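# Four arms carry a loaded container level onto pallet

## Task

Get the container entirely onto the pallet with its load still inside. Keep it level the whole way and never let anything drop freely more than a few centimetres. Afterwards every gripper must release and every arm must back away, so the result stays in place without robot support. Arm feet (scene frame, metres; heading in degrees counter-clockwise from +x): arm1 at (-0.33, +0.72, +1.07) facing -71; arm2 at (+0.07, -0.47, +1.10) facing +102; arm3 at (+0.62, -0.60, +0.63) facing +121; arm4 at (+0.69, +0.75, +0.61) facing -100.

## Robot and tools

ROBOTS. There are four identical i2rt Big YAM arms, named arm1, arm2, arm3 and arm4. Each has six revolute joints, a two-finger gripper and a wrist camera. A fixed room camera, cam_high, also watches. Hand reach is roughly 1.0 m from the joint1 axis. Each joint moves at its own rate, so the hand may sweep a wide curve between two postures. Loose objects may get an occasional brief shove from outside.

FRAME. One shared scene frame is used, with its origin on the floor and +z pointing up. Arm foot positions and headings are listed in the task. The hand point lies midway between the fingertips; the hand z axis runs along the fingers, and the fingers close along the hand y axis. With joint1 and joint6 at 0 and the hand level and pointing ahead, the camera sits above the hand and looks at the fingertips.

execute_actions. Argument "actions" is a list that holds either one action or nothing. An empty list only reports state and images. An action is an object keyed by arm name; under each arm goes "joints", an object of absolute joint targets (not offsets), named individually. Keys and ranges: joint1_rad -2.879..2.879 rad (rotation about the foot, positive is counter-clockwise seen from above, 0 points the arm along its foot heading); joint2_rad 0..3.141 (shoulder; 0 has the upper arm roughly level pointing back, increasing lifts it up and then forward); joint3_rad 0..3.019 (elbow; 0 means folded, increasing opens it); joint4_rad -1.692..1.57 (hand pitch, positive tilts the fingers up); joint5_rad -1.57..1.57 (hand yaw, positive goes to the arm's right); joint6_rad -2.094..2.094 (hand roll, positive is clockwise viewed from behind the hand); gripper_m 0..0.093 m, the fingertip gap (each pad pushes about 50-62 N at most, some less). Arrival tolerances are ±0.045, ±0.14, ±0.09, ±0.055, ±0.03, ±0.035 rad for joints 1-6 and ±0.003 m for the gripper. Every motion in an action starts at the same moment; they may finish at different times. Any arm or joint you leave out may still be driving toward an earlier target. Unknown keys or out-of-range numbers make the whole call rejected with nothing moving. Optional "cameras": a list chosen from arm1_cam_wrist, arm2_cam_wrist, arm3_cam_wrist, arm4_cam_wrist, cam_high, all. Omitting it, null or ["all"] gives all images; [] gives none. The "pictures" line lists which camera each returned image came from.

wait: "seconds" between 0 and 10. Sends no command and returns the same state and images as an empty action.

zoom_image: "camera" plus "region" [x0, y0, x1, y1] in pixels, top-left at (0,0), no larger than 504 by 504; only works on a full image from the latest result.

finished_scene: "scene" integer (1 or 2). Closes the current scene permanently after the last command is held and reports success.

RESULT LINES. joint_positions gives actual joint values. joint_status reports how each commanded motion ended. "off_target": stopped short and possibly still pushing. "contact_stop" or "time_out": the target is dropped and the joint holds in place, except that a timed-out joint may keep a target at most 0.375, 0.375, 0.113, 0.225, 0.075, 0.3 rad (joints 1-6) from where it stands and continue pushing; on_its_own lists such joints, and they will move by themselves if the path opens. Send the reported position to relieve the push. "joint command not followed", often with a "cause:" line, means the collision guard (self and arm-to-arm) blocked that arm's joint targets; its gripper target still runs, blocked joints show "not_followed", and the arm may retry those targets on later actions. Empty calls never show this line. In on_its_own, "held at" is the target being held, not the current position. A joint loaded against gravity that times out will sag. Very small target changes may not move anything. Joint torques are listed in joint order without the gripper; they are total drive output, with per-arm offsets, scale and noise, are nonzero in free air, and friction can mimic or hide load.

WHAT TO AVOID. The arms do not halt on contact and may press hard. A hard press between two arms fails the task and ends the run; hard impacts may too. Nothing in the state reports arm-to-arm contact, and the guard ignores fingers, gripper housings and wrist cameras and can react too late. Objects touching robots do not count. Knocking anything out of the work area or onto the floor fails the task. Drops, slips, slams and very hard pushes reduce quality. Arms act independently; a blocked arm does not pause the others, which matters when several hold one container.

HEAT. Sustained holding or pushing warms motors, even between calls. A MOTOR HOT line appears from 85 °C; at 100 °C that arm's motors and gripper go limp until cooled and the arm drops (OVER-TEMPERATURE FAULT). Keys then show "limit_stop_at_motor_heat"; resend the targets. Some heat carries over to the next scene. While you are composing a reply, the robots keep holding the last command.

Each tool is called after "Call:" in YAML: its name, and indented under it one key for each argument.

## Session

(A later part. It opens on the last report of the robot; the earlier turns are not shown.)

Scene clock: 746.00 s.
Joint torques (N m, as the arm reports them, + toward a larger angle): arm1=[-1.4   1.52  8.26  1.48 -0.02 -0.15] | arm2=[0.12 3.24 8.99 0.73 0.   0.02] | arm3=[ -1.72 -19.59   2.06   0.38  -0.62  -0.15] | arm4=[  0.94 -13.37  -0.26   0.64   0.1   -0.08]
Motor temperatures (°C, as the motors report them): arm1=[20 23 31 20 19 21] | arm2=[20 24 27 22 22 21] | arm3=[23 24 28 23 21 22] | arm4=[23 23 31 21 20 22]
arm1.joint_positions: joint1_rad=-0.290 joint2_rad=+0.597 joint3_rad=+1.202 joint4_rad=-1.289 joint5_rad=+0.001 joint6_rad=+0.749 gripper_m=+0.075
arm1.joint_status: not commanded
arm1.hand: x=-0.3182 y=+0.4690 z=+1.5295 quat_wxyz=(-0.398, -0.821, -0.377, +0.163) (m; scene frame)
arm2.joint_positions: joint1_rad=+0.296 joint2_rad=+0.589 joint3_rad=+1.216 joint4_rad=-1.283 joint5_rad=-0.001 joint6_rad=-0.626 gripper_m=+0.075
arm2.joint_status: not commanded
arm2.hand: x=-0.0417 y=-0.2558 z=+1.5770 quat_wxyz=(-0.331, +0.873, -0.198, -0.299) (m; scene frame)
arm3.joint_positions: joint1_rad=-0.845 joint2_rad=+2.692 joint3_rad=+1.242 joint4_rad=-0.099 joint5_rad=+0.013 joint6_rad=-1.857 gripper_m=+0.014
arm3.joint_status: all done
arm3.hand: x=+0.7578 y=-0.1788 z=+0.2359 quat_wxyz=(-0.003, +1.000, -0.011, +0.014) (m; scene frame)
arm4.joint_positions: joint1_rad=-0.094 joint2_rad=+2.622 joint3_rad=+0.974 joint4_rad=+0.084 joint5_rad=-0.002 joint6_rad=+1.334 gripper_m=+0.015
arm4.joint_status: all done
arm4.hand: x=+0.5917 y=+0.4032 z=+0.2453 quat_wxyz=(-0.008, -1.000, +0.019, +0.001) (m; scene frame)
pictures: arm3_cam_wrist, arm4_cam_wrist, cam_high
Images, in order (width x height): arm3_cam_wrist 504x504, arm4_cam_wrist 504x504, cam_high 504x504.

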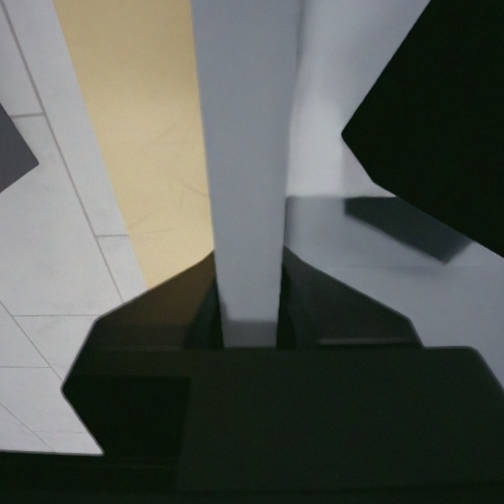

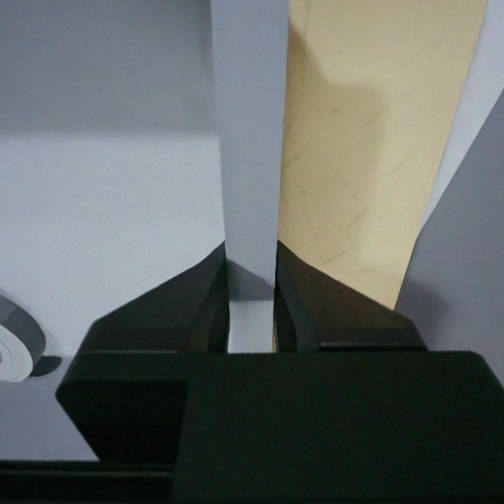

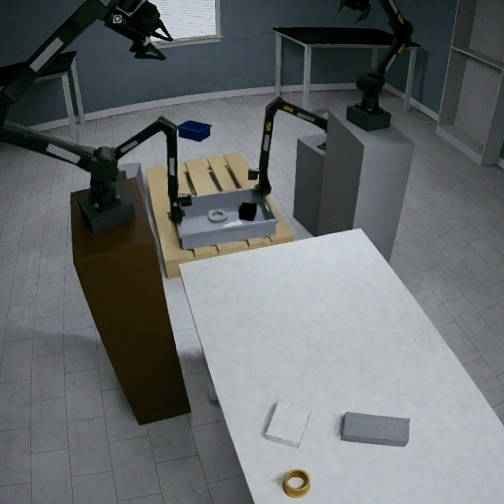

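Seated. Release, then raise.

Call:
execute_actions:
  actions:
    - {"arm3":{"joints":{"joint2_rad":2.685,"joint3_rad":1.245,"gripper_m":0.07}},"arm4":{"joints":{"joint2_rad":2.615,"gripper_m":0.07}}}
  cameras: []

Call:
execute_actions:
  actions:
    - {"arm3":{"joints":{"joint2_rad":2.56,"joint3_rad":1.15,"joint4_rad":-0.151}},"arm4":{"joints":{"joint2_rad":2.50,"joint3_rad":0.89,"joint4_rad":0.056}}}
  cameras: []

Call:
execute_actions:
  actions:
    - {"arm3":{"joints":{"joint2_rad":2.42,"joint3_rad":1.075,"joint4_rad":-0.213}},"arm4":{"joints":{"joint2_rad":2.345,"joint3_rad":0.815,"joint4_rad":-0.021}}}
  cameras: ["arm3_cam_wrist","arm4_cam_wrist","cam_high"]

Scene clock: 751.97 s.
Joint torques (N m, as the arm reports them, + toward a larger angle): arm1=[-1.3   1.52  8.25  1.46 -0.02 -0.15] | arm2=[0.16 3.2  8.97 0.72 0.   0.02] | arm3=[ -2.24 -21.02   0.92   0.45  -0.22  -0.13] | arm4=[  0.84 -13.94  -0.2    0.64   0.1   -0.08]
Motor temperatures (°C, as the motors report them): arm1=[20 23 31 20 19 21] | arm2=[20 24 27 22 22 21] | arm3=[23 23 28 23 22 22] | arm4=[23 23 30 21 20 22]
arm1.joint_positions: joint1_rad=-0.290 joint2_rad=+0.597 joint3_rad=+1.202 joint4_rad=-1.289 joint5_rad=+0.001 joint6_rad=+0.749 gripper_m=+0.075
arm1.joint_status: not commanded
arm1.hand: x=-0.3182 y=+0.4690 z=+1.5295 quat_wxyz=(-0.398, -0.821, -0.377, +0.163) (m; scene frame)
arm2.joint_positions: joint1_rad=+0.296 joint2_rad=+0.589 joint3_rad=+1.216 joint4_rad=-1.283 joint5_rad=-0.001 joint6_rad=-0.626 gripper_m=+0.075
arm2.joint_status: not commanded
arm2.hand: x=-0.0417 y=-0.2558 z=+1.5770 quat_wxyz=(-0.331, +0.873, -0.198, -0.299) (m; scene frame)
arm3.joint_positions: joint1_rad=-0.845 joint2_rad=+2.692 joint3_rad=+1.242 joint4_rad=-0.099 joint5_rad=+0.004 joint6_rad=-1.857 gripper_m=+0.070
arm3.joint_status: all done
arm3.hand: x=+0.7563 y=-0.1783 z=+0.2359 quat_wxyz=(-0.005, +1.000, -0.011, +0.010) (m; scene frame)
arm4.joint_positions: joint1_rad=-0.094 joint2_rad=+2.621 joint3_rad=+0.973 joint4_rad=+0.084 joint5_rad=-0.002 joint6_rad=+1.334 gripper_m=+0.070
arm4.joint_status: all done
arm4.hand: x=+0.5916 y=+0.4031 z=+0.2456 quat_wxyz=(-0.008, -1.000, +0.019, +0.002) (m; scene frame)
pictures: none
No camera images: the call's "cameras" was empty. Leave "cameras" out to get every camera's image.

Scene clock: 752.90 s.
Joint torques (N m, as the arm reports them, + toward a larger angle): arm1=[-1.4   1.45  8.25  1.49 -0.01 -0.15] | arm2=[0.13 3.18 8.98 0.74 0.01 0.02] | arm3=[ -1.55 -21.06   0.92  -0.12  -0.13  -0.14] | arm4=[  0.92 -12.49   0.05   0.15   0.1   -0.08]
Motor temperatures (°C, as the motors report them): arm1=[20 23 31 20 19 21] | arm2=[20 24 27 22 22 21] | arm3=[23 23 28 23 22 22] | arm4=[23 23 30 21 20 22]
arm1.joint_positions: joint1_rad=-0.290 joint2_rad=+0.597 joint3_rad=+1.202 joint4_rad=-1.289 joint5_rad=+0.001 joint6_rad=+0.749 gripper_m=+0.075
arm1.joint_status: not commanded
arm1.hand: x=-0.3182 y=+0.4690 z=+1.5295 quat_wxyz=(-0.398, -0.821, -0.377, +0.163) (m; scene frame)
arm2.joint_positions: joint1_rad=+0.296 joint2_rad=+0.589 joint3_rad=+1.216 joint4_rad=-1.283 joint5_rad=-0.001 joint6_rad=-0.626 gripper_m=+0.075
arm2.joint_status: not commanded
arm2.hand: x=-0.0417 y=-0.2558 z=+1.5770 quat_wxyz=(-0.331, +0.873, -0.198, -0.299) (m; scene frame)
arm3.joint_positions: joint1_rad=-0.845 joint2_rad=+2.578 joint3_rad=+1.149 joint4_rad=-0.140 joint5_rad=+0.002 joint6_rad=-1.857 gripper_m=+0.070
arm3.joint_status: all done
arm3.hand: x=+0.7522 y=-0.1881 z=+0.2786 quat_wxyz=(+0.004, +1.000, -0.011, +0.006) (m; scene frame)
arm4.joint_positions: joint1_rad=-0.094 joint2_rad=+2.492 joint3_rad=+0.891 joint4_rad=+0.066 joint5_rad=-0.002 joint6_rad=+1.334 gripper_m=+0.070
arm4.joint_status: all done
arm4.hand: x=+0.5902 y=+0.3980 z=+0.2906 quat_wxyz=(-0.022, -1.000, +0.019, +0.005) (m; scene frame)
pictures: none
No camera images: the call's "cameras" was empty. Leave "cameras" out to get every camera's image.

Scene clock: 753.87 s.
Joint torques (N m, as the arm reports them, + toward a larger angle): arm1=[-1.23  1.57  8.27  1.47 -0.02 -0.14] | arm2=[0.06 3.18 9.01 0.72 0.01 0.02] | arm3=[ -1.98 -20.35   1.54   0.12  -0.11  -0.13] | arm4=[  0.92 -12.2    0.79   0.17   0.1   -0.08]
Motor temperatures (°C, as the motors report them): arm1=[20 23 31 20 19 21] | arm2=[20 24 27 22 22 21] | arm3=[23 23 28 23 22 22] | arm4=[23 23 30 21 20 22]
arm1.joint_positions: joint1_rad=-0.290 joint2_rad=+0.597 joint3_rad=+1.202 joint4_rad=-1.289 joint5_rad=+0.001 joint6_rad=+0.749 gripper_m=+0.075
arm1.joint_status: not commanded
arm1.hand: x=-0.3182 y=+0.4690 z=+1.5295 quat_wxyz=(-0.398, -0.821, -0.377, +0.163) (m; scene frame)
arm2.joint_positions: joint1_rad=+0.296 joint2_rad=+0.589 joint3_rad=+1.216 joint4_rad=-1.283 joint5_rad=-0.001 joint6_rad=-0.626 gripper_m=+0.075
arm2.joint_status: not commanded
arm2.hand: x=-0.0417 y=-0.2558 z=+1.5770 quat_wxyz=(-0.331, +0.873, -0.198, -0.299) (m; scene frame)
arm3.joint_positions: joint1_rad=-0.845 joint2_rad=+2.433 joint3_rad=+1.072 joint4_rad=-0.205 joint5_rad=+0.002 joint6_rad=-1.857 gripper_m=+0.070
arm3.joint_status: all done
arm3.hand: x=+0.7522 y=-0.1859 z=+0.3331 quat_wxyz=(+0.003, +1.000, -0.011, +0.006) (m; scene frame)
arm4.joint_positions: joint1_rad=-0.094 joint2_rad=+2.332 joint3_rad=+0.817 joint4_rad=-0.012 joint5_rad=-0.002 joint6_rad=+1.334 gripper_m=+0.070
arm4.joint_status: all done
arm4.hand: x=+0.5898 y=+0.3961 z=+0.3433 quat_wxyz=(-0.026, -0.999, +0.019, +0.006) (m; scene frame)
pictures: arm3_cam_wrist, arm4_cam_wrist, cam_high
Images, in order (width x height): arm3_cam_wrist 504x504, arm4_cam_wrist 504x504, cam_high 504x504.

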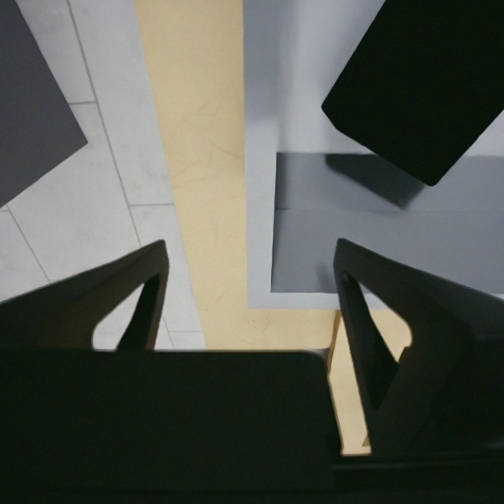

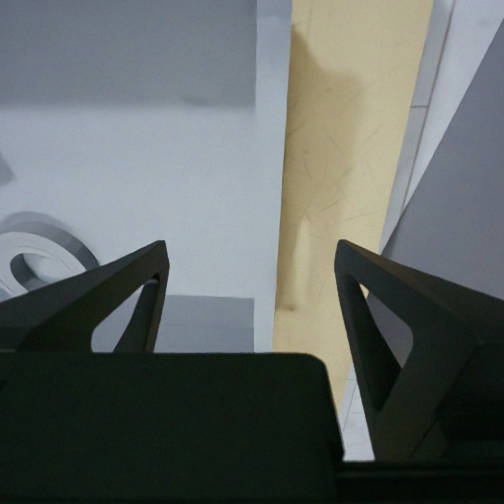

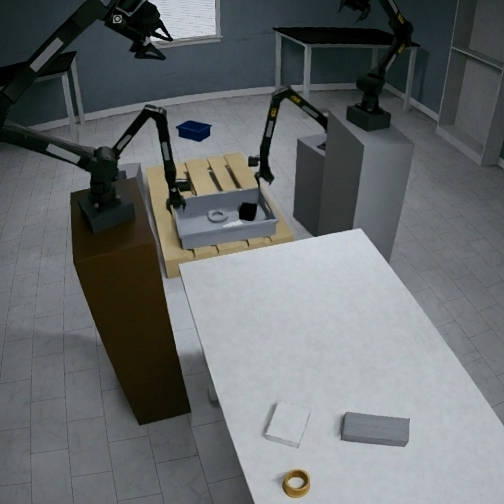

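Call:
execute_actions:
  actions:
    - {"arm3":{"joints":{"joint2_rad":1.5,"joint3_rad":0.9,"joint4_rad":-0.95}},"arm4":{"joints":{"joint2_rad":1.5,"joint3_rad":0.8,"joint4_rad":-0.85}}}

Scene clock: 759.77 s.
Joint torques (N m, as the arm reports them, + toward a larger angle): arm1=[-1.32  1.46  8.29  1.47 -0.01 -0.14] | arm2=[0.13 3.22 9.   0.73 0.01 0.02] | arm3=[ -2.16 -14.79   6.91  -0.12  -0.13  -0.13] | arm4=[ 0.94 -8.85  9.    0.03  0.1  -0.08]
Motor temperatures (°C, as the motors report them): arm1=[20 23 31 20 19 21] | arm2=[20 24 27 22 22 21] | arm3=[23 23 28 23 21 22] | arm4=[23 23 30 21 20 22]
arm1.joint_positions: joint1_rad=-0.290 joint2_rad=+0.597 joint3_rad=+1.202 joint4_rad=-1.289 joint5_rad=+0.001 joint6_rad=+0.749 gripper_m=+0.075
arm1.joint_status: not commanded
arm1.hand: x=-0.3182 y=+0.4690 z=+1.5295 quat_wxyz=(-0.398, -0.821, -0.377, +0.163) (m; scene frame)
arm2.joint_positions: joint1_rad=+0.296 joint2_rad=+0.589 joint3_rad=+1.216 joint4_rad=-1.283 joint5_rad=-0.001 joint6_rad=-0.626 gripper_m=+0.075
arm2.joint_status: not commanded
arm2.hand: x=-0.0417 y=-0.2558 z=+1.5770 quat_wxyz=(-0.331, +0.873, -0.198, -0.299) (m; scene frame)
arm3.joint_positions: joint1_rad=-0.845 joint2_rad=+1.512 joint3_rad=+0.888 joint4_rad=-0.938 joint5_rad=+0.002 joint6_rad=-1.857 gripper_m=+0.070
arm3.joint_status: all done
arm3.hand: x=+0.7324 y=-0.2348 z=+0.6709 quat_wxyz=(+0.001, +1.000, -0.011, +0.007) (m; scene frame)
arm4.joint_positions: joint1_rad=-0.094 joint2_rad=+1.495 joint3_rad=+0.794 joint4_rad=-0.836 joint5_rad=-0.002 joint6_rad=+1.334 gripper_m=+0.070
arm4.joint_status: all done
arm4.hand: x=+0.5917 y=+0.4017 z=+0.6340 quat_wxyz=(-0.022, -1.000, +0.019, +0.005) (m; scene frame)
pictures: arm1_cam_wrist, arm2_cam_wrist, arm3_cam_wrist, arm4_cam_wrist, cam_high
Images, in order (width x height): arm1_cam_wrist 504x504, arm2_cam_wrist 504x504, arm3_cam_wrist 504x504, arm4_cam_wrist 504x504, cam_high 504x504.

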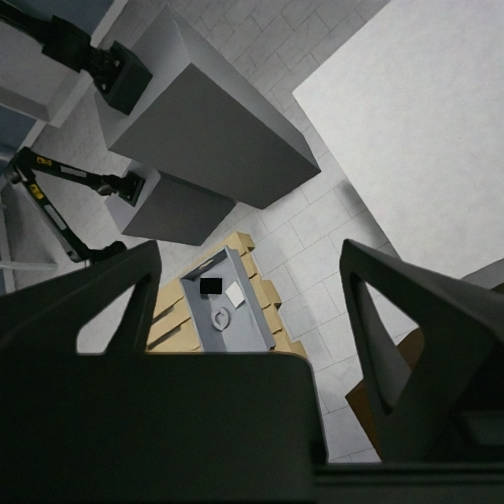

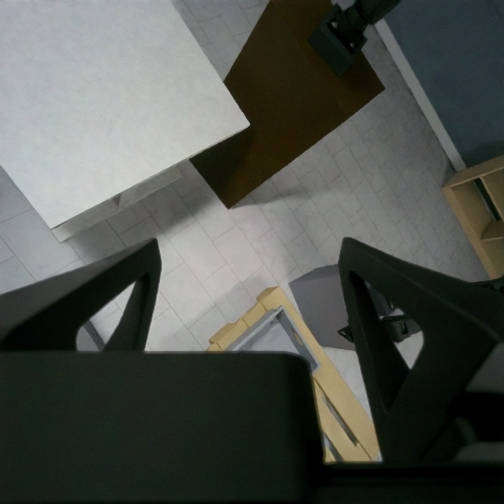

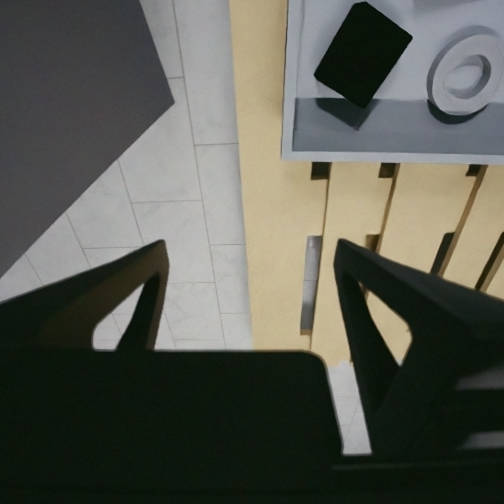

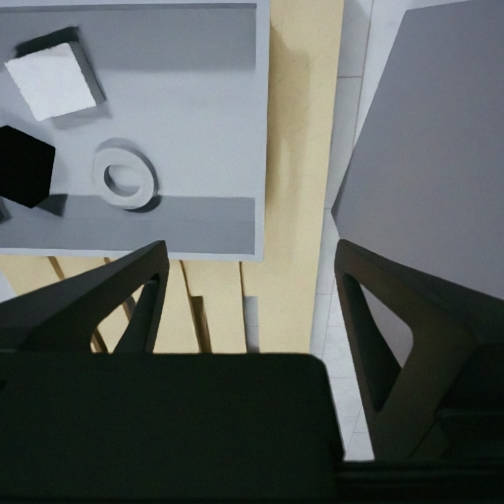

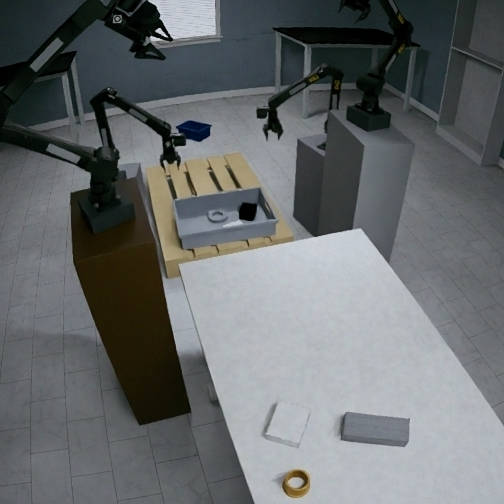

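Call:
finished_scene:
  scene: 1

The scene is finished: the task was done.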